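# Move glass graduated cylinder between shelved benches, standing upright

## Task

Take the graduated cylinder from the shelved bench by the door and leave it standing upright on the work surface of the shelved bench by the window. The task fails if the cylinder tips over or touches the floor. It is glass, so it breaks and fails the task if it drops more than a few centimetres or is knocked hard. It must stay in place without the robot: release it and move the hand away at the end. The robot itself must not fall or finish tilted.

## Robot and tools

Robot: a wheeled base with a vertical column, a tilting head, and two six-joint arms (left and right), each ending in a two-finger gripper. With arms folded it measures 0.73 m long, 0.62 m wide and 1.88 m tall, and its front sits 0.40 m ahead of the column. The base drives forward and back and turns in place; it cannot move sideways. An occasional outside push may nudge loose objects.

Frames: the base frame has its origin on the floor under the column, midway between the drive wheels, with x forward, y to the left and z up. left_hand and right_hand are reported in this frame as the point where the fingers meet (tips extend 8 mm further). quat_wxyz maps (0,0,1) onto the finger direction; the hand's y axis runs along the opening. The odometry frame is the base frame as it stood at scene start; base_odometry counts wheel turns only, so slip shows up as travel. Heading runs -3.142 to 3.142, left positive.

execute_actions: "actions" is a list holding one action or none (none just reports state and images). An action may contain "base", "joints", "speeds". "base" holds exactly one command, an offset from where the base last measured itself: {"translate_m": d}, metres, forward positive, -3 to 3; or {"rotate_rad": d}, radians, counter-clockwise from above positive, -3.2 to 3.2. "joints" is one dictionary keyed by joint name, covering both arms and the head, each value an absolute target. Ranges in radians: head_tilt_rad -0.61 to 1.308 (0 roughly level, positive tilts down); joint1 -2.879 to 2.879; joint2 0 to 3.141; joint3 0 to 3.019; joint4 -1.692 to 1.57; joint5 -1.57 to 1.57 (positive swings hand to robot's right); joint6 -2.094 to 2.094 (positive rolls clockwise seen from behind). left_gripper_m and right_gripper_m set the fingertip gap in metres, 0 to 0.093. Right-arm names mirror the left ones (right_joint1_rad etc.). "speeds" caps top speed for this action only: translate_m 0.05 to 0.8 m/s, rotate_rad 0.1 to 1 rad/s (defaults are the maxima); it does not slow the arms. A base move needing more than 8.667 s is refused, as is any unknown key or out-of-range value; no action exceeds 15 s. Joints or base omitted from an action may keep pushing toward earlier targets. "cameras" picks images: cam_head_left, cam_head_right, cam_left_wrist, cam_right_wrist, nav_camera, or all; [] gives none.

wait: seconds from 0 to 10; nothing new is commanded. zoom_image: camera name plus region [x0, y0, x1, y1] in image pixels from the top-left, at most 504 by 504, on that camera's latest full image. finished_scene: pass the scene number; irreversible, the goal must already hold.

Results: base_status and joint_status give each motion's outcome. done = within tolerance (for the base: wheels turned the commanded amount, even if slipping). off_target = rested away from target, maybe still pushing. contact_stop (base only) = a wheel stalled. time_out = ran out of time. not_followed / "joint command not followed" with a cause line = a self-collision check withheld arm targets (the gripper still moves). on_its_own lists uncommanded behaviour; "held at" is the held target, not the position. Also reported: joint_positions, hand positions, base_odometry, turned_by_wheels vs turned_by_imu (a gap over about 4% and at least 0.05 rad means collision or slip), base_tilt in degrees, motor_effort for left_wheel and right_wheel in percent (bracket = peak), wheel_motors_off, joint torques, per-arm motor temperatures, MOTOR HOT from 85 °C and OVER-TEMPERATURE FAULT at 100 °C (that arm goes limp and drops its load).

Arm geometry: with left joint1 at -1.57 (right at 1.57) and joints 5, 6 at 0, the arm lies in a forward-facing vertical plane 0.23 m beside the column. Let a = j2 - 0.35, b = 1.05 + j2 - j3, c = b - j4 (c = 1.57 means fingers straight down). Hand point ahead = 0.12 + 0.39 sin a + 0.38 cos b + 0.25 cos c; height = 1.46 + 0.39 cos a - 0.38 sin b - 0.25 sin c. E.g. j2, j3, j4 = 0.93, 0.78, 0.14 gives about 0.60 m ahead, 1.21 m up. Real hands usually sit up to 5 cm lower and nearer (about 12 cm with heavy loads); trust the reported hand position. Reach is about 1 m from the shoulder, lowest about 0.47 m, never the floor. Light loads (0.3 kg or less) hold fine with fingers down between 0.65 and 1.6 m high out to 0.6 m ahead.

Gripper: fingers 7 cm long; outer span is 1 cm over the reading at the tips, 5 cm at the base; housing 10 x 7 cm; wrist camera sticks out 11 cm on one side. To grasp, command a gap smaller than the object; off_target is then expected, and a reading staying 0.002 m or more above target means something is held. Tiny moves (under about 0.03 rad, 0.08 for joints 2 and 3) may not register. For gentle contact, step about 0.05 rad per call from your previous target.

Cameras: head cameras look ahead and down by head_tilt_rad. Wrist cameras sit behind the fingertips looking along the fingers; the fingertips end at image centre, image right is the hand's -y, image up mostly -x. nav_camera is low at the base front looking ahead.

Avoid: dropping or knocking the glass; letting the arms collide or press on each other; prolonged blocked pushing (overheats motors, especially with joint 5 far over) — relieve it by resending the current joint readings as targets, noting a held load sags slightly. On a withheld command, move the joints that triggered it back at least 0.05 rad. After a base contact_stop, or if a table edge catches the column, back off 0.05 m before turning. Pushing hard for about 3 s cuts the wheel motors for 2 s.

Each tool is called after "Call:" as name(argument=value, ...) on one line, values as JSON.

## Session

Call:
execute_actions(actions=[{"joints":{"head_tilt_rad":0.3}}], cameras=["cam_head_left"])

Call:
execute_actions(actions=[{"base":{"rotate_rad":1.25}}], cameras=["cam_head_left"])

Call:
execute_actions(actions=[{"base":{"rotate_rad":1.25}}], cameras=["cam_head_left"])

Call:
execute_actions(actions=[{"base":{"rotate_rad":1.25}}], cameras=["cam_head_left"])

Call:
execute_actions(actions=[{"base":{"rotate_rad":1.25}}], cameras=["cam_head_left"])

Scene clock: 0.87 s.
Joint torques (N m, as the arm reports them, + toward a larger angle): left_arm=[-1.45 -8.01 -1.26 -1.73 -0.23  0.16] | right_arm=[-0.13 -7.04  0.05 -0.96 -0.15  0.  ]
Motor temperatures (°C, as the motors report them): left_arm=[22 24 22 24 25 21] | right_arm=[24 25 25 24 25 23]
base_odometry: x=+0.000 y=+0.000 heading=+0.000 (m, m, rad; odometry frame)
turned_by_wheels: +0.000 (rad since the last result)
turned_by_imu: +0.000 (rad since the last result)
base_tilt: forward=+0.3 right=-0.9 (deg)
base_status: not commanded
joint_positions: head_tilt_rad=+0.319 left_joint1_rad=-1.546 left_joint2_rad=+0.874 left_joint3_rad=+0.445 left_joint4_rad=-0.933 left_joint5_rad=-0.024 left_joint6_rad=-0.040 left_gripper_m=+0.094 right_joint1_rad=+1.592 right_joint2_rad=+0.856 right_joint3_rad=+0.404 right_joint4_rad=-0.950 right_joint5_rad=+0.034 right_joint6_rad=-0.056 right_gripper_m=+0.095
joint_status: all done
wheel_motors_off: 0
motor_effort: left_wheel=+2(3) right_wheel=+5(5) (%)
left_hand: x=+0.1708 y=+0.2343 z=+1.2443 quat_wxyz=(+0.407, +0.023, -0.913, -0.026) (m; base frame)
right_hand: x=+0.1501 y=-0.2269 z=+1.2542 quat_wxyz=(+0.425, +0.041, -0.904, -0.003) (m; base frame)
pictures: cam_head_left
camera_calibration (this result's frames):
cam_head_left: T_world_to_cam=[[0.0878347, -0.995686, -0.0299052, 0.093804], [-0.36294, -0.00403036, -0.931804, 1.45911], [0.927664, 0.0926985, -0.361728, 0.433513], [0, 0, 0, 1]] pos_world=[0.119176, 0.059094, 1.51922]
Images, in order (width x height): cam_head_left 504x504.

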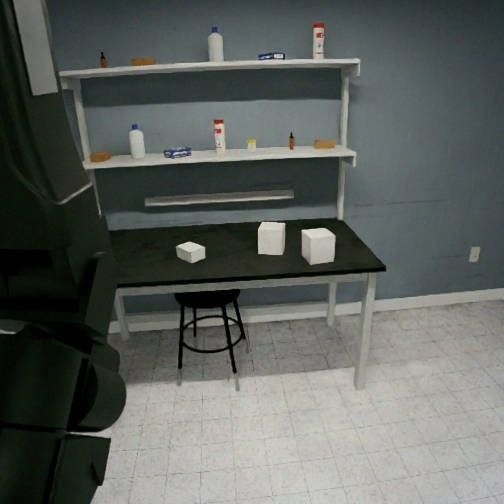

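Scene clock: 3.43 s.
Joint torques (N m, as the arm reports them, + toward a larger angle): left_arm=[-1.64 -8.86 -0.98 -1.94 -0.11  0.07] | right_arm=[-0.11 -7.1   0.06 -0.94 -0.14  0.01]
Motor temperatures (°C, as the motors report them): left_arm=[22 24 22 24 25 21] | right_arm=[24 25 25 24 25 23]
base_odometry: x=+0.000 y=+0.000 heading=+1.249 (m, m, rad; odometry frame)
turned_by_wheels: +1.249 (rad since the last result)
turned_by_imu: +1.250 (rad since the last result)
base_tilt: forward=+0.3 right=-0.8 (deg)
base_status: done
joint_positions: head_tilt_rad=+0.319 left_joint1_rad=-1.546 left_joint2_rad=+0.874 left_joint3_rad=+0.445 left_joint4_rad=-0.933 left_joint5_rad=-0.024 left_joint6_rad=-0.040 left_gripper_m=+0.094 right_joint1_rad=+1.592 right_joint2_rad=+0.856 right_joint3_rad=+0.404 right_joint4_rad=-0.950 right_joint5_rad=+0.034 right_joint6_rad=-0.056 right_gripper_m=+0.095
joint_status: not commanded
wheel_motors_off: 0
motor_effort: left_wheel=-2(35) right_wheel=+2(32) (%)
left_hand: x=+0.1708 y=+0.2343 z=+1.2443 quat_wxyz=(+0.407, +0.023, -0.913, -0.026) (m; base frame)
right_hand: x=+0.1501 y=-0.2269 z=+1.2542 quat_wxyz=(+0.425, +0.041, -0.904, -0.003) (m; base frame)
pictures: cam_head_left
camera_calibration (this result's frames):
cam_head_left: T_world_to_cam=[[0.0878384, -0.995686, -0.0298944, 0.0937872], [-0.362826, -0.00403036, -0.931848, 1.45917], [0.927708, 0.0926985, -0.361614, 0.433336], [0, 0, 0, 1]] pos_world=[0.119178, 0.059094, 1.51923]
Images, in order (width x height): cam_head_left 504x504.

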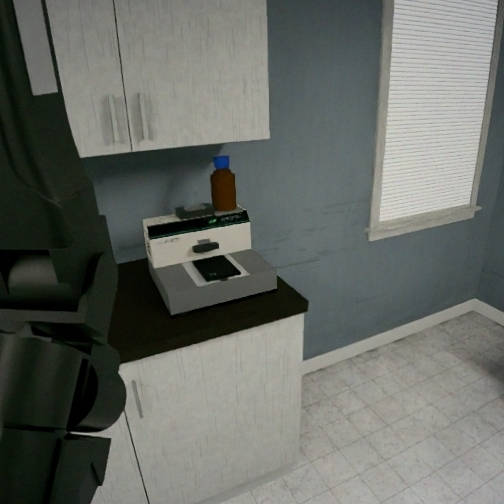

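Scene clock: 6.00 s.
Joint torques (N m, as the arm reports them, + toward a larger angle): left_arm=[-1.27 -8.94 -1.15 -2.   -0.17  0.11] | right_arm=[-0.13 -7.11  0.02 -0.95 -0.14  0.01]
Motor temperatures (°C, as the motors report them): left_arm=[22 24 22 24 25 21] | right_arm=[24 25 25 24 25 23]
base_odometry: x=+0.000 y=+0.000 heading=+2.499 (m, m, rad; odometry frame)
turned_by_wheels: +1.249 (rad since the last result)
turned_by_imu: +1.251 (rad since the last result)
base_tilt: forward=+0.3 right=-0.9 (deg)
base_status: done
joint_positions: head_tilt_rad=+0.319 left_joint1_rad=-1.546 left_joint2_rad=+0.874 left_joint3_rad=+0.445 left_joint4_rad=-0.933 left_joint5_rad=-0.024 left_joint6_rad=-0.040 left_gripper_m=+0.094 right_joint1_rad=+1.592 right_joint2_rad=+0.856 right_joint3_rad=+0.404 right_joint4_rad=-0.950 right_joint5_rad=+0.034 right_joint6_rad=-0.056 right_gripper_m=+0.095
joint_status: not commanded
wheel_motors_off: 0
motor_effort: left_wheel=-2(31) right_wheel=+2(26) (%)
left_hand: x=+0.1708 y=+0.2343 z=+1.2443 quat_wxyz=(+0.407, +0.023, -0.913, -0.026) (m; base frame)
right_hand: x=+0.1501 y=-0.2269 z=+1.2542 quat_wxyz=(+0.425, +0.041, -0.904, -0.003) (m; base frame)
pictures: cam_head_left
camera_calibration (this result's frames):
cam_head_left: T_world_to_cam=[[0.0878389, -0.995686, -0.029893, 0.0937851], [-0.362811, -0.00403036, -0.931854, 1.45918], [0.927714, 0.0926985, -0.3616, 0.433313], [0, 0, 0, 1]] pos_world=[0.119178, 0.059094, 1.51923]
Images, in order (width x height): cam_head_left 504x504.

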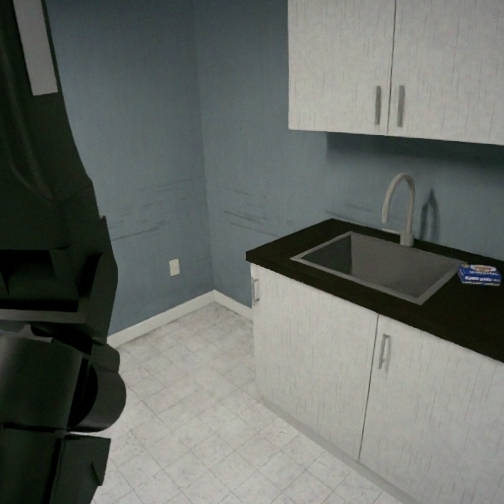

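Scene clock: 8.57 s.
Joint torques (N m, as the arm reports them, + toward a larger angle): left_arm=[-1.19 -8.3  -1.27 -1.71 -0.18  0.12] | right_arm=[-0.14 -7.04  0.1  -0.93 -0.14  0.  ]
Motor temperatures (°C, as the motors report them): left_arm=[22 24 22 24 25 21] | right_arm=[24 25 25 24 25 23]
base_odometry: x=+0.000 y=+0.000 heading=-2.535 (m, m, rad; odometry frame)
turned_by_wheels: +1.249 (rad since the last result)
turned_by_imu: +1.251 (rad since the last result)
base_tilt: forward=+0.3 right=-0.9 (deg)
base_status: done
joint_positions: head_tilt_rad=+0.319 left_joint1_rad=-1.546 left_joint2_rad=+0.874 left_joint3_rad=+0.445 left_joint4_rad=-0.933 left_joint5_rad=-0.024 left_joint6_rad=-0.040 left_gripper_m=+0.094 right_joint1_rad=+1.592 right_joint2_rad=+0.856 right_joint3_rad=+0.404 right_joint4_rad=-0.950 right_joint5_rad=+0.034 right_joint6_rad=-0.056 right_gripper_m=+0.095
joint_status: not commanded
wheel_motors_off: 0
motor_effort: left_wheel=-2(30) right_wheel=+2(25) (%)
left_hand: x=+0.1708 y=+0.2343 z=+1.2443 quat_wxyz=(+0.407, +0.023, -0.913, -0.026) (m; base frame)
right_hand: x=+0.1501 y=-0.2269 z=+1.2542 quat_wxyz=(+0.425, +0.041, -0.904, -0.003) (m; base frame)
pictures: cam_head_left
camera_calibration (this result's frames):
cam_head_left: T_world_to_cam=[[0.0878392, -0.995686, -0.0298919, 0.0937834], [-0.362799, -0.00403036, -0.931859, 1.45919], [0.927718, 0.0926985, -0.361588, 0.433295], [0, 0, 0, 1]] pos_world=[0.119179, 0.059094, 1.51923]
Images, in order (width x height): cam_head_left 504x504.

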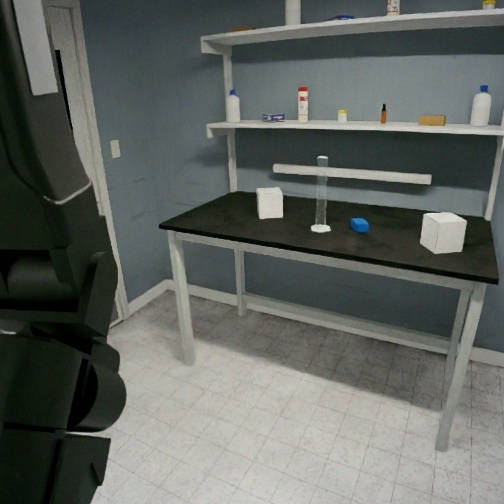

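Scene clock: 11.13 s.
Joint torques (N m, as the arm reports them, + toward a larger angle): left_arm=[-1.54 -8.13 -0.97 -1.76 -0.11  0.1 ] | right_arm=[-0.13 -6.91  0.08 -0.95 -0.14  0.  ]
Motor temperatures (°C, as the motors report them): left_arm=[22 24 22 24 25 21] | right_arm=[24 25 25 24 25 23]
base_odometry: x=+0.000 y=+0.000 heading=-1.285 (m, m, rad; odometry frame)
turned_by_wheels: +1.249 (rad since the last result)
turned_by_imu: +1.251 (rad since the last result)
base_tilt: forward=+0.3 right=-0.9 (deg)
base_status: done
joint_positions: head_tilt_rad=+0.319 left_joint1_rad=-1.546 left_joint2_rad=+0.874 left_joint3_rad=+0.445 left_joint4_rad=-0.933 left_joint5_rad=-0.024 left_joint6_rad=-0.040 left_gripper_m=+0.094 right_joint1_rad=+1.592 right_joint2_rad=+0.856 right_joint3_rad=+0.404 right_joint4_rad=-0.950 right_joint5_rad=+0.034 right_joint6_rad=-0.056 right_gripper_m=+0.095
joint_status: not commanded
wheel_motors_off: 0
motor_effort: left_wheel=-2(30) right_wheel=+2(23) (%)
left_hand: x=+0.1708 y=+0.2343 z=+1.2443 quat_wxyz=(+0.407, +0.023, -0.913, -0.026) (m; base frame)
right_hand: x=+0.1501 y=-0.2269 z=+1.2542 quat_wxyz=(+0.425, +0.041, -0.904, -0.003) (m; base frame)
pictures: cam_head_left
camera_calibration (this result's frames):
cam_head_left: T_world_to_cam=[[0.0878396, -0.995686, -0.029891, 0.093782], [-0.36279, -0.00403036, -0.931862, 1.45919], [0.927722, 0.0926985, -0.361579, 0.43328], [0, 0, 0, 1]] pos_world=[0.119179, 0.059094, 1.51923]
Images, in order (width x height): cam_head_left 504x504.

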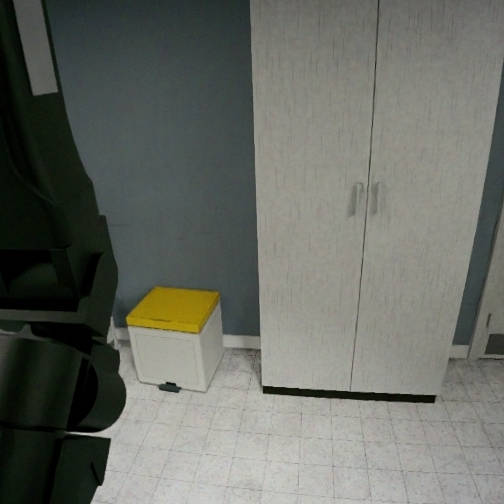

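Call:
execute_actions(actions=[{"base":{"rotate_rad":-1.2},"joints":{"head_tilt_rad":0.6,"right_joint1_rad":1.57,"right_joint2_rad":1.93,"right_joint3_rad":1.6,"right_joint4_rad":1.42,"right_joint5_rad":0,"right_joint6_rad":0}}], cameras=[])

Call:
execute_actions(actions=[{"base":{"translate_m":1.0}}], cameras=["cam_head_right","cam_right_wrist"])

Scene clock: 14.40 s.
Joint torques (N m, as the arm reports them, + toward a larger angle): left_arm=[-1.78 -7.76 -1.07 -1.82 -0.19  0.14] | right_arm=[  0.14 -20.25   4.37   2.81  -0.24   0.07]
Motor temperatures (°C, as the motors report them): left_arm=[22 24 22 24 25 21] | right_arm=[24 25 25 24 25 23]
base_odometry: x=+0.000 y=+0.000 heading=-2.485 (m, m, rad; odometry frame)
turned_by_wheels: -1.200 (rad since the last result)
turned_by_imu: -1.194 (rad since the last result)
base_tilt: forward=+0.3 right=-0.9 (deg)
base_status: done
joint_positions: head_tilt_rad=+0.603 left_joint1_rad=-1.546 left_joint2_rad=+0.874 left_joint3_rad=+0.445 left_joint4_rad=-0.933 left_joint5_rad=-0.024 left_joint6_rad=-0.040 left_gripper_m=+0.094 right_joint1_rad=+1.563 right_joint2_rad=+1.923 right_joint3_rad=+1.596 right_joint4_rad=+1.399 right_joint5_rad=+0.003 right_joint6_rad=-0.006 right_gripper_m=+0.095
joint_status: all done
wheel_motors_off: 0
motor_effort: left_wheel=+0(35) right_wheel=-2(27) (%)
left_hand: x=+0.1708 y=+0.2343 z=+1.2443 quat_wxyz=(+0.407, +0.023, -0.913, -0.026) (m; base frame)
right_hand: x=+0.8292 y=-0.2318 z=+1.0851 quat_wxyz=(-0.716, +0.002, -0.698, +0.007) (m; base frame)
pictures: none
No camera images: the call's "cameras" was empty. Leave "cameras" out to get every camera's image.

Scene clock: 17.63 s.
Joint torques (N m, as the arm reports them, + toward a larger angle): left_arm=[-1.18 -8.11 -1.21 -1.87 -0.15  0.08] | right_arm=[  0.2  -20.17   4.35   2.77  -0.22   0.07]
Motor temperatures (°C, as the motors report them): left_arm=[22 24 22 24 25 21] | right_arm=[24 26 25 24 25 23]
base_odometry: x=-0.792 y=-0.610 heading=-2.485 (m, m, rad; odometry frame)
turned_by_wheels: +0.000 (rad since the last result)
turned_by_imu: +0.003 (rad since the last result)
base_tilt: forward=+0.3 right=-0.9 (deg)
base_status: done
joint_positions: head_tilt_rad=+0.604 left_joint1_rad=-1.546 left_joint2_rad=+0.874 left_joint3_rad=+0.446 left_joint4_rad=-0.933 left_joint5_rad=-0.024 left_joint6_rad=-0.040 left_gripper_m=+0.094 right_joint1_rad=+1.563 right_joint2_rad=+1.923 right_joint3_rad=+1.597 right_joint4_rad=+1.399 right_joint5_rad=+0.003 right_joint6_rad=-0.006 right_gripper_m=+0.095
joint_status: not commanded
wheel_motors_off: 0
motor_effort: left_wheel=+0(59) right_wheel=+0(48) (%)
left_hand: x=+0.1718 y=+0.2343 z=+1.2440 quat_wxyz=(+0.406, +0.023, -0.913, -0.026) (m; base frame)
right_hand: x=+0.8293 y=-0.2314 z=+1.0852 quat_wxyz=(-0.716, +0.002, -0.698, +0.007) (m; base frame)
pictures: cam_head_right, cam_right_wrist
camera_calibration (this result's frames):
cam_head_right: T_world_to_cam=[[0.0588512, -0.997671, -0.034498, -0.00365499], [-0.613826, -0.00891267, -0.789391, 1.24992], [0.787245, 0.0676324, -0.61292, 0.820942], [0, 0, 0, 1]] pos_world=[0.121166, -0.0480286, 1.48972]
cam_right_wrist: T_world_to_cam=[[-0.00794439, -0.999503, 0.0304997, -0.259351], [-0.555751, -0.0209431, -0.831085, 1.36317], [0.831311, -0.0235527, -0.555308, 0.0320754], [0, 0, 0, 1]] pos_world=[0.728856, -0.229918, 1.15863]
Images, in order (width x height): cam_head_right 504x504, cam_right_wrist 616x616.

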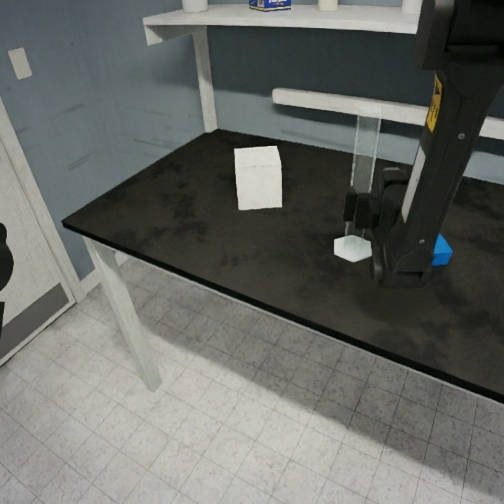

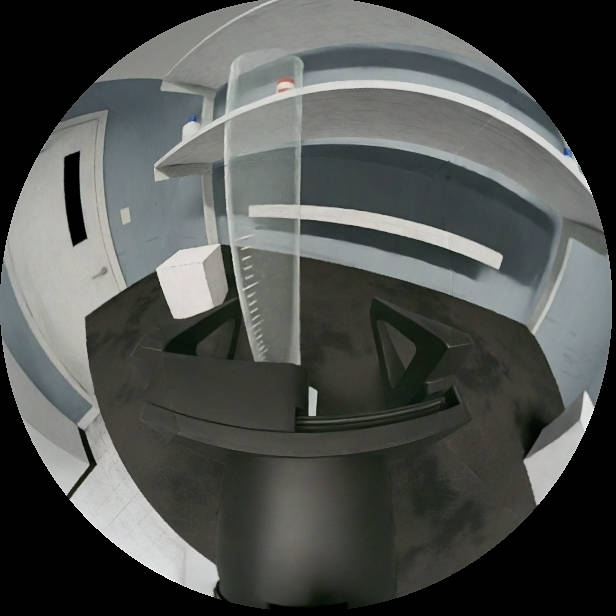

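Call:
execute_actions(actions=[{"base":{"rotate_rad":0.032}}], cameras=["cam_right_wrist"])

Call:
execute_actions(actions=[{"base":{"translate_m":0.045},"speeds":{"translate_m":0.1}}], cameras=["cam_right_wrist"])

Scene clock: 18.77 s.
Joint torques (N m, as the arm reports them, + toward a larger angle): left_arm=[-1.36 -9.12 -1.26 -1.69 -0.14  0.12] | right_arm=[ -0.31 -20.26   4.37   2.78  -0.22   0.07]
Motor temperatures (°C, as the motors report them): left_arm=[22 24 22 24 25 21] | right_arm=[24 26 25 24 25 23]
base_odometry: x=-0.792 y=-0.610 heading=-2.455 (m, m, rad; odometry frame)
turned_by_wheels: +0.030 (rad since the last result)
turned_by_imu: +0.031 (rad since the last result)
base_tilt: forward=+0.3 right=-0.9 (deg)
base_status: done
joint_positions: head_tilt_rad=+0.604 left_joint1_rad=-1.546 left_joint2_rad=+0.874 left_joint3_rad=+0.446 left_joint4_rad=-0.933 left_joint5_rad=-0.024 left_joint6_rad=-0.040 left_gripper_m=+0.094 right_joint1_rad=+1.571 right_joint2_rad=+1.923 right_joint3_rad=+1.597 right_joint4_rad=+1.399 right_joint5_rad=+0.003 right_joint6_rad=-0.006 right_gripper_m=+0.095
joint_status: not commanded
wheel_motors_off: 0
motor_effort: left_wheel=-1(48) right_wheel=+1(38) (%)
left_hand: x=+0.1718 y=+0.2343 z=+1.2440 quat_wxyz=(+0.406, +0.023, -0.913, -0.026) (m; base frame)
right_hand: x=+0.8293 y=-0.2255 z=+1.0852 quat_wxyz=(-0.716, +0.001, -0.698, +0.003) (m; base frame)
pictures: cam_right_wrist
camera_calibration (this result's frames):
cam_right_wrist: T_world_to_cam=[[-0.00374976, -0.999723, 0.0232343, -0.249157], [-0.555671, -0.0172341, -0.831224, 1.3642], [0.831394, -0.0160275, -0.555452, 0.0339714], [0, 0, 0, 1]] pos_world=[0.728866, -0.225033, 1.15861]
Images, in order (width x height): cam_right_wrist 616x616.

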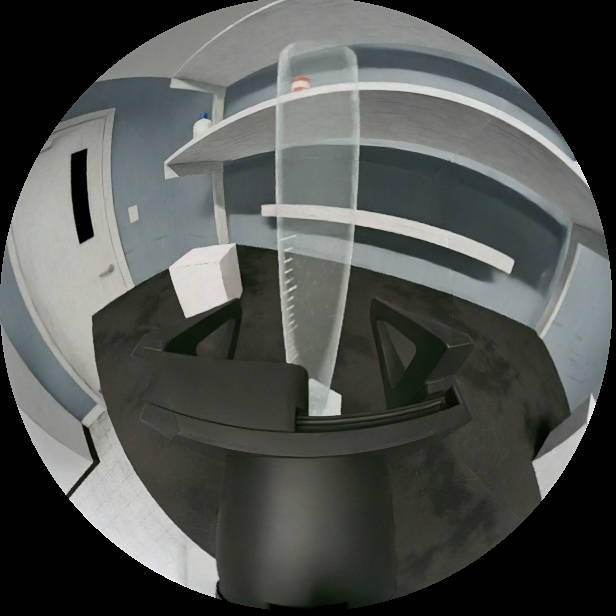

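Scene clock: 20.03 s.
Joint torques (N m, as the arm reports them, + toward a larger angle): left_arm=[-1.47 -9.77 -1.18 -1.69 -0.18  0.11] | right_arm=[ -0.38 -20.18   4.37   2.77  -0.22   0.07]
Motor temperatures (°C, as the motors report them): left_arm=[22 24 22 24 25 21] | right_arm=[24 26 25 24 25 23]
base_odometry: x=-0.827 y=-0.639 heading=-2.454 (m, m, rad; odometry frame)
turned_by_wheels: +0.001 (rad since the last result)
turned_by_imu: +0.002 (rad since the last result)
base_tilt: forward=+0.3 right=-0.9 (deg)
base_status: done
joint_positions: head_tilt_rad=+0.604 left_joint1_rad=-1.546 left_joint2_rad=+0.874 left_joint3_rad=+0.445 left_joint4_rad=-0.933 left_joint5_rad=-0.024 left_joint6_rad=-0.040 left_gripper_m=+0.094 right_joint1_rad=+1.571 right_joint2_rad=+1.923 right_joint3_rad=+1.596 right_joint4_rad=+1.399 right_joint5_rad=+0.003 right_joint6_rad=-0.006 right_gripper_m=+0.095
joint_status: not commanded
wheel_motors_off: 0
motor_effort: left_wheel=+3(66) right_wheel=-1(39) (%)
left_hand: x=+0.1710 y=+0.2343 z=+1.2443 quat_wxyz=(+0.406, +0.023, -0.913, -0.026) (m; base frame)
right_hand: x=+0.8292 y=-0.2255 z=+1.0851 quat_wxyz=(-0.716, +0.001, -0.698, +0.003) (m; base frame)
pictures: cam_right_wrist
camera_calibration (this result's frames):
cam_right_wrist: T_world_to_cam=[[-0.00374071, -0.999723, 0.0232359, -0.249164], [-0.555988, -0.0172343, -0.831012, 1.36405], [0.831182, -0.0160274, -0.555769, 0.0345403], [0, 0, 0, 1]] pos_world=[0.728754, -0.225033, 1.15853]
Images, in order (width x height): cam_right_wrist 616x616.

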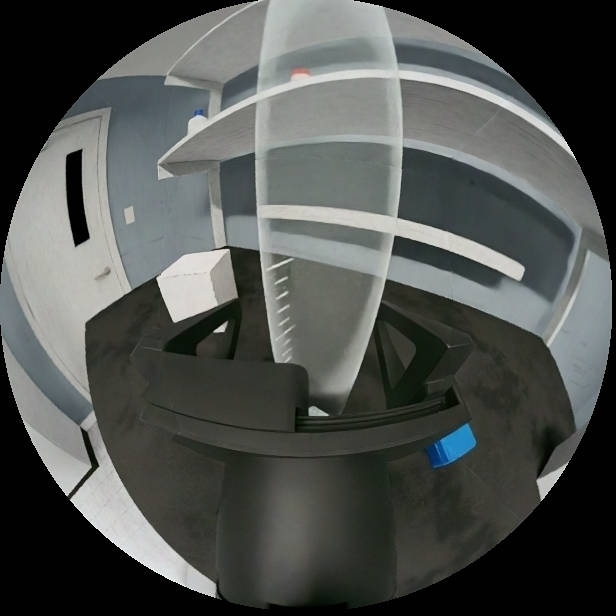

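Call:
execute_actions(actions=[{"joints":{"right_gripper_m":0.0}}], cameras=[])

Call:
execute_actions(actions=[{"joints":{"right_joint2_rad":1.75,"right_joint3_rad":1.42,"right_joint4_rad":1.42}}], cameras=[])

Call:
execute_actions(actions=[{"base":{"translate_m":-0.5}}], cameras=[])

Call:
execute_actions(actions=[{"base":{"rotate_rad":2.97},"speeds":{"rotate_rad":0.7}}], cameras=[])

Call:
execute_actions(actions=[{"base":{"translate_m":1.4}}], cameras=[])

Call:
execute_actions(actions=[{"base":{"rotate_rad":-0.38},"joints":{"head_tilt_rad":0.8}}], cameras=["cam_head_right","nav_camera"])

Scene clock: 21.87 s.
Joint torques (N m, as the arm reports them, + toward a larger angle): left_arm=[-1.2  -9.17 -0.97 -1.99 -0.19  0.13] | right_arm=[ -0.43 -20.21   4.38   2.75  -0.22   0.03]
Motor temperatures (°C, as the motors report them): left_arm=[22 24 22 24 25 21] | right_arm=[24 26 25 24 25 23]
base_odometry: x=-0.827 y=-0.639 heading=-2.454 (m, m, rad; odometry frame)
turned_by_wheels: +0.000 (rad since the last result)
turned_by_imu: +0.000 (rad since the last result)
base_tilt: forward=+0.3 right=-0.9 (deg)
base_status: not commanded
joint_positions: head_tilt_rad=+0.604 left_joint1_rad=-1.546 left_joint2_rad=+0.874 left_joint3_rad=+0.445 left_joint4_rad=-0.933 left_joint5_rad=-0.024 left_joint6_rad=-0.040 left_gripper_m=+0.094 right_joint1_rad=+1.571 right_joint2_rad=+1.923 right_joint3_rad=+1.596 right_joint4_rad=+1.399 right_joint5_rad=+0.003 right_joint6_rad=-0.002 right_gripper_m=+0.039
joint_status: right_gripper_m off_target (ended at +0.039, target +0.000)
wheel_motors_off: 0
motor_effort: left_wheel=+3(4) right_wheel=-2(2) (%)
left_hand: x=+0.1710 y=+0.2343 z=+1.2443 quat_wxyz=(+0.406, +0.023, -0.913, -0.026) (m; base frame)
right_hand: x=+0.8292 y=-0.2258 z=+1.0852 quat_wxyz=(-0.716, +0.000, -0.698, +0.002) (m; base frame)
pictures: none
No camera images: the call's "cameras" was empty. Leave "cameras" out to get every camera's image.

Scene clock: 22.97 s.
Joint torques (N m, as the arm reports them, + toward a larger angle): left_arm=[-2.09 -8.77 -1.17 -1.8  -0.22  0.11] | right_arm=[ -0.45 -21.77   4.46   2.77  -0.21   0.02]
Motor temperatures (°C, as the motors report them): left_arm=[22 24 22 24 25 21] | right_arm=[24 26 25 24 25 23]
base_odometry: x=-0.827 y=-0.639 heading=-2.454 (m, m, rad; odometry frame)
turned_by_wheels: +0.000 (rad since the last result)
turned_by_imu: +0.000 (rad since the last result)
base_tilt: forward=+0.3 right=-0.9 (deg)
base_status: not commanded
joint_positions: head_tilt_rad=+0.604 left_joint1_rad=-1.546 left_joint2_rad=+0.874 left_joint3_rad=+0.445 left_joint4_rad=-0.933 left_joint5_rad=-0.024 left_joint6_rad=-0.040 left_gripper_m=+0.094 right_joint1_rad=+1.571 right_joint2_rad=+1.768 right_joint3_rad=+1.412 right_joint4_rad=+1.400 right_joint5_rad=+0.003 right_joint6_rad=-0.001 right_gripper_m=+0.039
joint_status: all done
wheel_motors_off: 0
motor_effort: left_wheel=+3(4) right_wheel=-2(2) (%)
left_hand: x=+0.1710 y=+0.2343 z=+1.2443 quat_wxyz=(+0.406, +0.023, -0.913, -0.026) (m; base frame)
right_hand: x=+0.8144 y=-0.2258 z=+1.1361 quat_wxyz=(-0.706, -0.001, -0.708, +0.001) (m; base frame)
pictures: none
No camera images: the call's "cameras" was empty. Leave "cameras" out to get every camera's image.

Scene clock: 25.50 s.
Joint torques (N m, as the arm reports them, + toward a larger angle): left_arm=[-1.87 -8.56 -0.87 -1.98 -0.15  0.07] | right_arm=[ -0.37 -21.71   4.64   2.78  -0.22   0.02]
Motor temperatures (°C, as the motors report them): left_arm=[22 24 22 24 25 21] | right_arm=[24 26 25 24 25 23]
base_odometry: x=-0.441 y=-0.321 heading=-2.452 (m, m, rad; odometry frame)
turned_by_wheels: +0.001 (rad since the last result)
turned_by_imu: +0.000 (rad since the last result)
base_tilt: forward=+0.3 right=-0.9 (deg)
base_status: done
joint_positions: head_tilt_rad=+0.604 left_joint1_rad=-1.546 left_joint2_rad=+0.874 left_joint3_rad=+0.442 left_joint4_rad=-0.933 left_joint5_rad=-0.024 left_joint6_rad=-0.040 left_gripper_m=+0.094 right_joint1_rad=+1.571 right_joint2_rad=+1.768 right_joint3_rad=+1.411 right_joint4_rad=+1.400 right_joint5_rad=+0.003 right_joint6_rad=-0.001 right_gripper_m=+0.039
joint_status: not commanded
wheel_motors_off: 0
motor_effort: left_wheel=+2(72) right_wheel=-1(49) (%)
left_hand: x=+0.1696 y=+0.2343 z=+1.2447 quat_wxyz=(+0.408, +0.023, -0.912, -0.026) (m; base frame)
right_hand: x=+0.8138 y=-0.2258 z=+1.1356 quat_wxyz=(-0.706, -0.001, -0.709, +0.001) (m; base frame)
pictures: none
No camera images: the call's "cameras" was empty. Leave "cameras" out to get every camera's image.

Scene clock: 30.80 s.
Joint torques (N m, as the arm reports them, + toward a larger angle): left_arm=[-1.33 -8.74 -0.63 -1.84 -0.13  0.15] | right_arm=[ -0.14 -21.72   4.59   2.75  -0.22   0.02]
Motor temperatures (°C, as the motors report them): left_arm=[22 24 22 24 25 21] | right_arm=[24 27 25 24 25 23]
base_odometry: x=-0.441 y=-0.321 heading=+0.517 (m, m, rad; odometry frame)
turned_by_wheels: +2.970 (rad since the last result)
turned_by_imu: +2.969 (rad since the last result)
base_tilt: forward=+0.3 right=-0.9 (deg)
base_status: done
joint_positions: head_tilt_rad=+0.604 left_joint1_rad=-1.546 left_joint2_rad=+0.874 left_joint3_rad=+0.442 left_joint4_rad=-0.933 left_joint5_rad=-0.024 left_joint6_rad=-0.040 left_gripper_m=+0.094 right_joint1_rad=+1.570 right_joint2_rad=+1.768 right_joint3_rad=+1.411 right_joint4_rad=+1.400 right_joint5_rad=+0.003 right_joint6_rad=-0.001 right_gripper_m=+0.039
joint_status: not commanded
wheel_motors_off: 0
motor_effort: left_wheel=-3(56) right_wheel=+2(45) (%)
left_hand: x=+0.1696 y=+0.2343 z=+1.2447 quat_wxyz=(+0.408, +0.023, -0.912, -0.026) (m; base frame)
right_hand: x=+0.8138 y=-0.2265 z=+1.1356 quat_wxyz=(-0.706, +0.000, -0.709, +0.002) (m; base frame)
pictures: none
No camera images: the call's "cameras" was empty. Leave "cameras" out to get every camera's image.

Scene clock: 34.60 s.
Joint torques (N m, as the arm reports them, + toward a larger angle): left_arm=[-1.58 -8.44 -1.01 -1.73 -0.19  0.1 ] | right_arm=[ -0.35 -21.51   4.62   2.74  -0.22   0.02]
Motor temperatures (°C, as the motors report them): left_arm=[22 24 22 24 25 21] | right_arm=[24 27 25 24 25 23]
base_odometry: x=+0.776 y=+0.371 heading=+0.518 (m, m, rad; odometry frame)
turned_by_wheels: +0.001 (rad since the last result)
turned_by_imu: +0.006 (rad since the last result)
base_tilt: forward=+0.3 right=-0.9 (deg)
base_status: done
joint_positions: head_tilt_rad=+0.604 left_joint1_rad=-1.546 left_joint2_rad=+0.874 left_joint3_rad=+0.444 left_joint4_rad=-0.933 left_joint5_rad=-0.024 left_joint6_rad=-0.040 left_gripper_m=+0.094 right_joint1_rad=+1.570 right_joint2_rad=+1.768 right_joint3_rad=+1.410 right_joint4_rad=+1.400 right_joint5_rad=+0.003 right_joint6_rad=-0.001 right_gripper_m=+0.039
joint_status: not commanded
wheel_motors_off: 0
motor_effort: left_wheel=+2(67) right_wheel=-1(47) (%)
left_hand: x=+0.1706 y=+0.2343 z=+1.2444 quat_wxyz=(+0.407, +0.023, -0.913, -0.026) (m; base frame)
right_hand: x=+0.8137 y=-0.2265 z=+1.1355 quat_wxyz=(-0.706, +0.000, -0.709, +0.002) (m; base frame)
pictures: none
No camera images: the call's "cameras" was empty. Leave "cameras" out to get every camera's image.

Scene clock: 36.27 s.
Joint torques (N m, as the arm reports them, + toward a larger angle): left_arm=[-1.75 -8.34 -1.28 -1.54 -0.17  0.09] | right_arm=[ -0.17 -21.68   4.64   2.74  -0.22   0.02]
Motor temperatures (°C, as the motors report them): left_arm=[22 24 22 24 25 21] | right_arm=[24 27 25 24 25 23]
base_odometry: x=+0.776 y=+0.371 heading=+0.139 (m, m, rad; odometry frame)
turned_by_wheels: -0.379 (rad since the last result)
turned_by_imu: -0.375 (rad since the last result)
base_tilt: forward=+0.3 right=-0.8 (deg)
base_status: done
joint_positions: head_tilt_rad=+0.802 left_joint1_rad=-1.546 left_joint2_rad=+0.874 left_joint3_rad=+0.444 left_joint4_rad=-0.933 left_joint5_rad=-0.024 left_joint6_rad=-0.040 left_gripper_m=+0.094 right_joint1_rad=+1.568 right_joint2_rad=+1.768 right_joint3_rad=+1.410 right_joint4_rad=+1.400 right_joint5_rad=+0.003 right_joint6_rad=-0.001 right_gripper_m=+0.039
joint_status: all done
wheel_motors_off: 0
motor_effort: left_wheel=+0(45) right_wheel=-2(48) (%)
left_hand: x=+0.1706 y=+0.2343 z=+1.2444 quat_wxyz=(+0.407, +0.023, -0.913, -0.026) (m; base frame)
right_hand: x=+0.8137 y=-0.2280 z=+1.1355 quat_wxyz=(-0.706, +0.000, -0.709, +0.003) (m; base frame)
pictures: cam_head_right, nav_camera
camera_calibration (this result's frames):
cam_head_right: T_world_to_cam=[[0.0509307, -0.997671, -0.0453833, 0.0135043], [-0.756891, -0.00891267, -0.65348, 1.04777], [0.651553, 0.0676324, -0.755582, 1.04743], [0, 0, 0, 1]] pos_world=[0.109907, -0.0480286, 1.47673]
Images, in order (width x height): cam_head_right 504x504, nav_camera 504x504.

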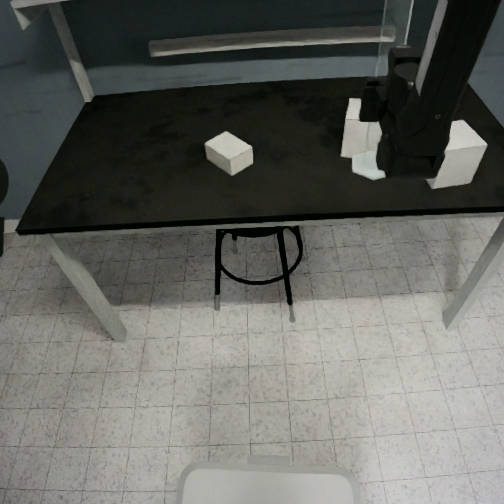

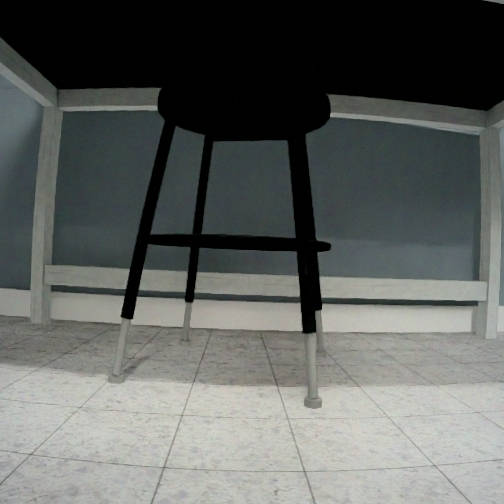

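Call:
execute_actions(actions=[{"base":{"rotate_rad":0.15}}], cameras=[])

Call:
execute_actions(actions=[{"base":{"translate_m":0.25}}], cameras=[])

Call:
execute_actions(actions=[{"joints":{"right_joint2_rad":2.16,"right_joint3_rad":1.73,"right_joint4_rad":1.52}}], cameras=["cam_head_right"])

Scene clock: 38.33 s.
Joint torques (N m, as the arm reports them, + toward a larger angle): left_arm=[-2.11 -8.42 -1.08 -1.8  -0.24  0.07] | right_arm=[ -0.6  -21.78   4.6    2.76  -0.22   0.02]
Motor temperatures (°C, as the motors report them): left_arm=[22 24 22 24 25 21] | right_arm=[24 27 25 24 25 23]
base_odometry: x=+0.776 y=+0.371 heading=+0.288 (m, m, rad; odometry frame)
turned_by_wheels: +0.149 (rad since the last result)
turned_by_imu: +0.149 (rad since the last result)
base_tilt: forward=+0.3 right=-0.9 (deg)
base_status: done
joint_positions: head_tilt_rad=+0.802 left_joint1_rad=-1.546 left_joint2_rad=+0.874 left_joint3_rad=+0.444 left_joint4_rad=-0.933 left_joint5_rad=-0.024 left_joint6_rad=-0.040 left_gripper_m=+0.094 right_joint1_rad=+1.572 right_joint2_rad=+1.768 right_joint3_rad=+1.410 right_joint4_rad=+1.400 right_joint5_rad=+0.003 right_joint6_rad=-0.001 right_gripper_m=+0.039
joint_status: not commanded
wheel_motors_off: 0
motor_effort: left_wheel=+1(17) right_wheel=+2(34) (%)
left_hand: x=+0.1706 y=+0.2343 z=+1.2444 quat_wxyz=(+0.407, +0.023, -0.913, -0.026) (m; base frame)
right_hand: x=+0.8137 y=-0.2251 z=+1.1355 quat_wxyz=(-0.706, -0.001, -0.709, +0.001) (m; base frame)
pictures: none
No camera images: the call's "cameras" was empty. Leave "cameras" out to get every camera's image.

Scene clock: 40.33 s.
Joint torques (N m, as the arm reports them, + toward a larger angle): left_arm=[-2.2  -7.77 -0.97 -1.88 -0.15  0.12] | right_arm=[ -0.53 -21.65   4.63   2.72  -0.21   0.01]
Motor temperatures (°C, as the motors report them): left_arm=[22 24 22 24 25 21] | right_arm=[24 27 25 24 25 23]
base_odometry: x=+1.016 y=+0.442 heading=+0.286 (m, m, rad; odometry frame)
turned_by_wheels: -0.002 (rad since the last result)
turned_by_imu: -0.001 (rad since the last result)
base_tilt: forward=+0.3 right=-0.8 (deg)
base_status: done
joint_positions: head_tilt_rad=+0.803 left_joint1_rad=-1.546 left_joint2_rad=+0.874 left_joint3_rad=+0.445 left_joint4_rad=-0.933 left_joint5_rad=-0.024 left_joint6_rad=-0.040 left_gripper_m=+0.094 right_joint1_rad=+1.572 right_joint2_rad=+1.768 right_joint3_rad=+1.410 right_joint4_rad=+1.400 right_joint5_rad=+0.003 right_joint6_rad=-0.001 right_gripper_m=+0.039
joint_status: not commanded
wheel_motors_off: 0
motor_effort: left_wheel=-1(67) right_wheel=+2(58) (%)
left_hand: x=+0.1710 y=+0.2343 z=+1.2443 quat_wxyz=(+0.406, +0.023, -0.913, -0.026) (m; base frame)
right_hand: x=+0.8137 y=-0.2251 z=+1.1355 quat_wxyz=(-0.706, -0.001, -0.709, +0.001) (m; base frame)
pictures: none
No camera images: the call's "cameras" was empty. Leave "cameras" out to get every camera's image.

Scene clock: 41.80 s.
Joint torques (N m, as the arm reports them, + toward a larger angle): left_arm=[-1.05 -8.08 -0.93 -1.81 -0.15  0.1 ] | right_arm=[ -0.49 -20.68   4.56   2.91  -0.22   0.01]
Motor temperatures (°C, as the motors report them): left_arm=[22 24 22 24 25 21] | right_arm=[24 28 25 24 25 23]
base_odometry: x=+1.016 y=+0.442 heading=+0.286 (m, m, rad; odometry frame)
turned_by_wheels: +0.000 (rad since the last result)
turned_by_imu: +0.000 (rad since the last result)
base_tilt: forward=+0.3 right=-0.9 (deg)
base_status: not commanded
joint_positions: head_tilt_rad=+0.803 left_joint1_rad=-1.546 left_joint2_rad=+0.874 left_joint3_rad=+0.445 left_joint4_rad=-0.933 left_joint5_rad=-0.024 left_joint6_rad=-0.040 left_gripper_m=+0.094 right_joint1_rad=+1.572 right_joint2_rad=+2.186 right_joint3_rad=+1.709 right_joint4_rad=+1.496 right_joint5_rad=+0.003 right_joint6_rad=-0.001 right_gripper_m=+0.039
joint_status: all done
wheel_motors_off: 0
motor_effort: left_wheel=-3(3) right_wheel=+3(2) (%)
left_hand: x=+0.1710 y=+0.2343 z=+1.2443 quat_wxyz=(+0.406, +0.023, -0.913, -0.026) (m; base frame)
right_hand: x=+0.7585 y=-0.2249 z=+0.9651 quat_wxyz=(-0.697, -0.001, -0.717, +0.001) (m; base frame)
pictures: cam_head_right
camera_calibration (this result's frames):
cam_head_right: T_world_to_cam=[[0.0508898, -0.997671, -0.045429, 0.0135768], [-0.757478, -0.00891267, -0.652799, 1.04675], [0.650874, 0.0676324, -0.756167, 1.04836], [0, 0, 0, 1]] pos_world=[0.10985, -0.0480286, 1.47667]
Images, in order (width x height): cam_head_right 504x504.

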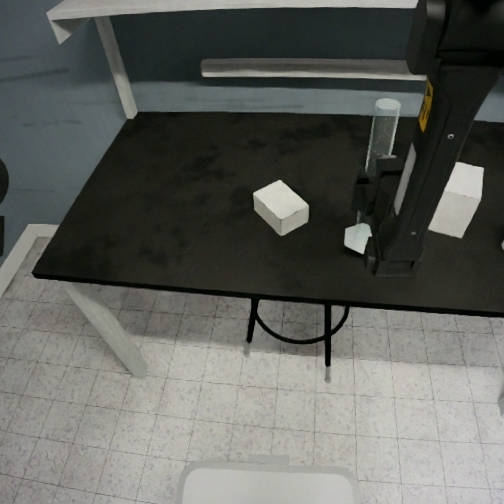

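Call:
execute_actions(actions=[{"joints":{"right_joint2_rad":2.22,"right_joint3_rad":1.80,"right_joint4_rad":1.54}}], cameras=[])

Call:
execute_actions(actions=[{"joints":{"right_joint2_rad":2.28,"right_joint3_rad":1.86,"right_joint4_rad":1.54}}], cameras=["cam_head_right"])

Scene clock: 42.73 s.
Joint torques (N m, as the arm reports them, + toward a larger angle): left_arm=[-1.38 -9.07 -1.18 -1.89 -0.16  0.21] | right_arm=[ -0.55 -18.32   4.76   3.21  -0.22   0.02]
Motor temperatures (°C, as the motors report them): left_arm=[22 24 22 24 25 21] | right_arm=[24 28 25 24 25 23]
base_odometry: x=+1.016 y=+0.442 heading=+0.286 (m, m, rad; odometry frame)
turned_by_wheels: +0.000 (rad since the last result)
turned_by_imu: +0.000 (rad since the last result)
base_tilt: forward=+0.3 right=-0.8 (deg)
base_status: not commanded
joint_positions: head_tilt_rad=+0.803 left_joint1_rad=-1.546 left_joint2_rad=+0.874 left_joint3_rad=+0.445 left_joint4_rad=-0.933 left_joint5_rad=-0.024 left_joint6_rad=-0.040 left_gripper_m=+0.094 right_joint1_rad=+1.572 right_joint2_rad=+2.213 right_joint3_rad=+1.782 right_joint4_rad=+1.507 right_joint5_rad=+0.003 right_joint6_rad=-0.001 right_gripper_m=+0.039
joint_status: all done
wheel_motors_off: 0
motor_effort: left_wheel=-3(4) right_wheel=+2(3) (%)
left_hand: x=+0.1710 y=+0.2343 z=+1.2443 quat_wxyz=(+0.406, +0.023, -0.913, -0.026) (m; base frame)
right_hand: x=+0.7729 y=-0.2249 z=+0.9703 quat_wxyz=(-0.717, -0.001, -0.697, +0.001) (m; base frame)
pictures: none
No camera images: the call's "cameras" was empty. Leave "cameras" out to get every camera's image.

Scene clock: 43.50 s.
Joint torques (N m, as the arm reports them, + toward a larger angle): left_arm=[-0.94 -8.43 -0.86 -1.86 -0.21  0.12] | right_arm=[ -0.59 -19.06   4.48   3.22  -0.22   0.02]
Motor temperatures (°C, as the motors report them): left_arm=[22 24 22 24 25 21] | right_arm=[24 28 25 24 25 23]
base_odometry: x=+1.016 y=+0.442 heading=+0.286 (m, m, rad; odometry frame)
turned_by_wheels: +0.000 (rad since the last result)
turned_by_imu: +0.000 (rad since the last result)
base_tilt: forward=+0.3 right=-0.8 (deg)
base_status: not commanded
joint_positions: head_tilt_rad=+0.803 left_joint1_rad=-1.546 left_joint2_rad=+0.874 left_joint3_rad=+0.445 left_joint4_rad=-0.933 left_joint5_rad=-0.024 left_joint6_rad=-0.040 left_gripper_m=+0.094 right_joint1_rad=+1.572 right_joint2_rad=+2.286 right_joint3_rad=+1.844 right_joint4_rad=+1.507 right_joint5_rad=+0.003 right_joint6_rad=-0.001 right_gripper_m=+0.039
joint_status: all done
wheel_motors_off: 0
motor_effort: left_wheel=-3(4) right_wheel=+2(2) (%)
left_hand: x=+0.1710 y=+0.2343 z=+1.2443 quat_wxyz=(+0.406, +0.023, -0.913, -0.026) (m; base frame)
right_hand: x=+0.7596 y=-0.2249 z=+0.9406 quat_wxyz=(-0.713, -0.001, -0.701, +0.001) (m; base frame)
pictures: cam_head_right
camera_calibration (this result's frames):
cam_head_right: T_world_to_cam=[[0.0508898, -0.997671, -0.045429, 0.0135768], [-0.757478, -0.00891267, -0.652799, 1.04675], [0.650874, 0.0676324, -0.756167, 1.04836], [0, 0, 0, 1]] pos_world=[0.10985, -0.0480286, 1.47667]
Images, in order (width x height): cam_head_right 504x504.

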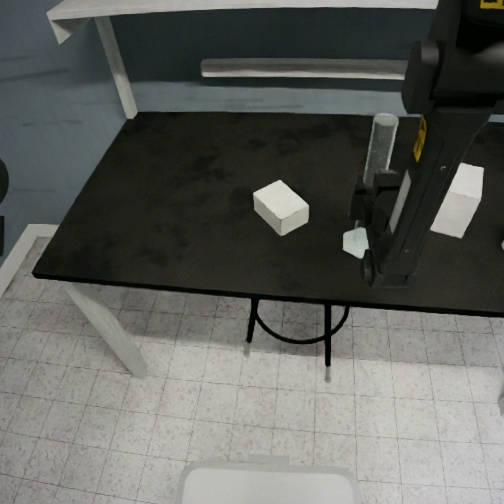

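Call:
execute_actions(actions=[{"joints":{"right_joint2_rad":2.34,"right_joint3_rad":1.92,"right_joint4_rad":1.54}}], cameras=[])

Call:
execute_actions(actions=[{"joints":{"right_joint2_rad":2.40,"right_joint3_rad":1.98,"right_joint4_rad":1.54}}], cameras=["cam_head_right"])

Scene clock: 44.50 s.
Joint torques (N m, as the arm reports them, + toward a larger angle): left_arm=[-1.19 -8.12 -1.17 -1.44 -0.16  0.1 ] | right_arm=[ -0.52 -17.3    4.67   2.9   -0.22   0.01]
Motor temperatures (°C, as the motors report them): left_arm=[22 24 22 24 25 21] | right_arm=[24 28 25 24 25 23]
base_odometry: x=+1.016 y=+0.442 heading=+0.286 (m, m, rad; odometry frame)
turned_by_wheels: +0.000 (rad since the last result)
turned_by_imu: +0.000 (rad since the last result)
base_tilt: forward=+0.3 right=-0.9 (deg)
base_status: not commanded
joint_positions: head_tilt_rad=+0.803 left_joint1_rad=-1.546 left_joint2_rad=+0.874 left_joint3_rad=+0.445 left_joint4_rad=-0.933 left_joint5_rad=-0.024 left_joint6_rad=-0.040 left_gripper_m=+0.094 right_joint1_rad=+1.572 right_joint2_rad=+2.327 right_joint3_rad=+1.903 right_joint4_rad=+1.515 right_joint5_rad=+0.003 right_joint6_rad=-0.001 right_gripper_m=+0.039
joint_status: all done
wheel_motors_off: 0
motor_effort: left_wheel=-3(4) right_wheel=+3(3) (%)
left_hand: x=+0.1710 y=+0.2343 z=+1.2443 quat_wxyz=(+0.406, +0.023, -0.913, -0.026) (m; base frame)
right_hand: x=+0.7607 y=-0.2249 z=+0.9336 quat_wxyz=(-0.723, -0.001, -0.691, +0.001) (m; base frame)
pictures: none
No camera images: the call's "cameras" was empty. Leave "cameras" out to get every camera's image.

Scene clock: 45.07 s.
Joint torques (N m, as the arm reports them, + toward a larger angle): left_arm=[-1.5  -9.15 -1.04 -1.76 -0.25  0.13] | right_arm=[ -0.52 -15.01   4.52   2.31  -0.22   0.01]
Motor temperatures (°C, as the motors report them): left_arm=[22 24 22 24 25 21] | right_arm=[24 28 25 24 25 23]
base_odometry: x=+1.016 y=+0.442 heading=+0.286 (m, m, rad; odometry frame)
turned_by_wheels: +0.000 (rad since the last result)
turned_by_imu: +0.000 (rad since the last result)
base_tilt: forward=+0.3 right=-0.9 (deg)
base_status: not commanded
joint_positions: head_tilt_rad=+0.803 left_joint1_rad=-1.546 left_joint2_rad=+0.874 left_joint3_rad=+0.445 left_joint4_rad=-0.933 left_joint5_rad=-0.024 left_joint6_rad=-0.040 left_gripper_m=+0.094 right_joint1_rad=+1.572 right_joint2_rad=+2.358 right_joint3_rad=+1.968 right_joint4_rad=+1.530 right_joint5_rad=+0.003 right_joint6_rad=-0.001 right_gripper_m=+0.039
joint_status: all done
wheel_motors_off: 0
motor_effort: left_wheel=-3(3) right_wheel=+3(3) (%)
left_hand: x=+0.1710 y=+0.2343 z=+1.2443 quat_wxyz=(+0.406, +0.023, -0.913, -0.026) (m; base frame)
right_hand: x=+0.7678 y=-0.2249 z=+0.9363 quat_wxyz=(-0.739, -0.001, -0.673, +0.001) (m; base frame)
pictures: cam_head_right
camera_calibration (this result's frames):
cam_head_right: T_world_to_cam=[[0.0508898, -0.997671, -0.045429, 0.0135768], [-0.757478, -0.00891267, -0.652799, 1.04675], [0.650874, 0.0676324, -0.756167, 1.04836], [0, 0, 0, 1]] pos_world=[0.10985, -0.0480286, 1.47667]
Images, in order (width x height): cam_head_right 504x504.

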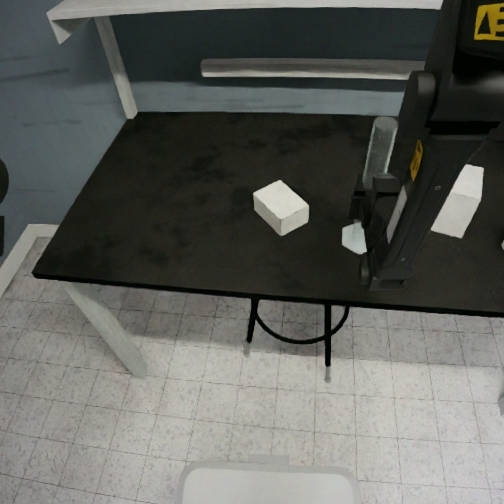

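Call:
execute_actions(actions=[{"joints":{"right_gripper_m":0.09,"right_joint2_rad":2.35,"right_joint3_rad":1.96,"right_joint4_rad":1.53}}], cameras=[])

Call:
execute_actions(actions=[{"base":{"translate_m":-0.35}}], cameras=["cam_head_right"])

Scene clock: 46.13 s.
Joint torques (N m, as the arm reports them, + toward a larger angle): left_arm=[-1.79 -9.18 -1.   -1.8  -0.13  0.06] | right_arm=[ -0.56 -19.15   2.98   1.93  -0.22   0.01]
Motor temperatures (°C, as the motors report them): left_arm=[22 24 22 24 25 21] | right_arm=[24 28 25 24 25 23]
base_odometry: x=+1.016 y=+0.442 heading=+0.286 (m, m, rad; odometry frame)
turned_by_wheels: +0.000 (rad since the last result)
turned_by_imu: +0.000 (rad since the last result)
base_tilt: forward=+0.3 right=-0.9 (deg)
base_status: not commanded
joint_positions: head_tilt_rad=+0.803 left_joint1_rad=-1.546 left_joint2_rad=+0.874 left_joint3_rad=+0.445 left_joint4_rad=-0.933 left_joint5_rad=-0.024 left_joint6_rad=-0.040 left_gripper_m=+0.094 right_joint1_rad=+1.572 right_joint2_rad=+2.356 right_joint3_rad=+1.967 right_joint4_rad=+1.530 right_joint5_rad=+0.003 right_joint6_rad=-0.001 right_gripper_m=+0.090
joint_status: all done
wheel_motors_off: 0
motor_effort: left_wheel=-3(3) right_wheel=+3(3) (%)
left_hand: x=+0.1710 y=+0.2343 z=+1.2443 quat_wxyz=(+0.406, +0.023, -0.913, -0.026) (m; base frame)
right_hand: x=+0.7681 y=-0.2249 z=+0.9368 quat_wxyz=(-0.739, -0.001, -0.673, +0.000) (m; base frame)
pictures: none
No camera images: the call's "cameras" was empty. Leave "cameras" out to get every camera's image.

Scene clock: 48.37 s.
Joint torques (N m, as the arm reports them, + toward a larger angle): left_arm=[-1.62 -8.79 -0.91 -1.72 -0.22  0.14] | right_arm=[ -0.51 -18.97   3.53   1.94  -0.22   0.01]
Motor temperatures (°C, as the motors report them): left_arm=[22 24 22 24 25 21] | right_arm=[24 28 25 24 25 23]
base_odometry: x=+0.680 y=+0.343 heading=+0.284 (m, m, rad; odometry frame)
turned_by_wheels: -0.002 (rad since the last result)
turned_by_imu: -0.003 (rad since the last result)
base_tilt: forward=+0.3 right=-0.9 (deg)
base_status: done
joint_positions: head_tilt_rad=+0.803 left_joint1_rad=-1.546 left_joint2_rad=+0.873 left_joint3_rad=+0.441 left_joint4_rad=-0.933 left_joint5_rad=-0.024 left_joint6_rad=-0.040 left_gripper_m=+0.094 right_joint1_rad=+1.572 right_joint2_rad=+2.355 right_joint3_rad=+1.959 right_joint4_rad=+1.530 right_joint5_rad=+0.003 right_joint6_rad=-0.001 right_gripper_m=+0.090
joint_status: not commanded
wheel_motors_off: 0
motor_effort: left_wheel=-2(43) right_wheel=+2(45) (%)
left_hand: x=+0.1693 y=+0.2343 z=+1.2448 quat_wxyz=(+0.408, +0.023, -0.912, -0.026) (m; base frame)
right_hand: x=+0.7658 y=-0.2252 z=+0.9351 quat_wxyz=(-0.737, -0.001, -0.676, +0.001) (m; base frame)
pictures: cam_head_right
camera_calibration (this result's frames):
cam_head_right: T_world_to_cam=[[0.0508666, -0.997671, -0.0454551, 0.0136181], [-0.757813, -0.00891267, -0.652411, 1.04617], [0.650486, 0.0676324, -0.756501, 1.04889], [0, 0, 0, 1]] pos_world=[0.109818, -0.0480286, 1.47664]
Images, in order (width x height): cam_head_right 504x504.

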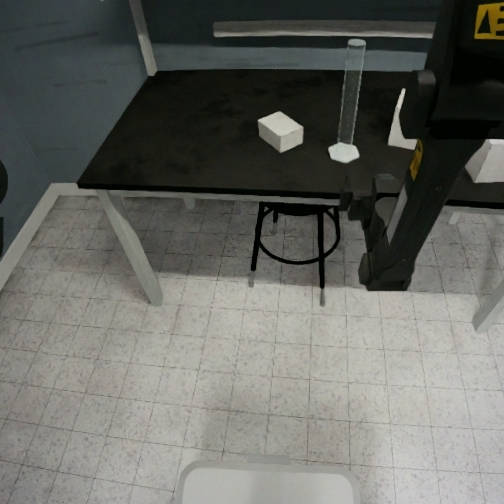

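Call:
finished_scene(scene=2)

The scene is finished: the task was done.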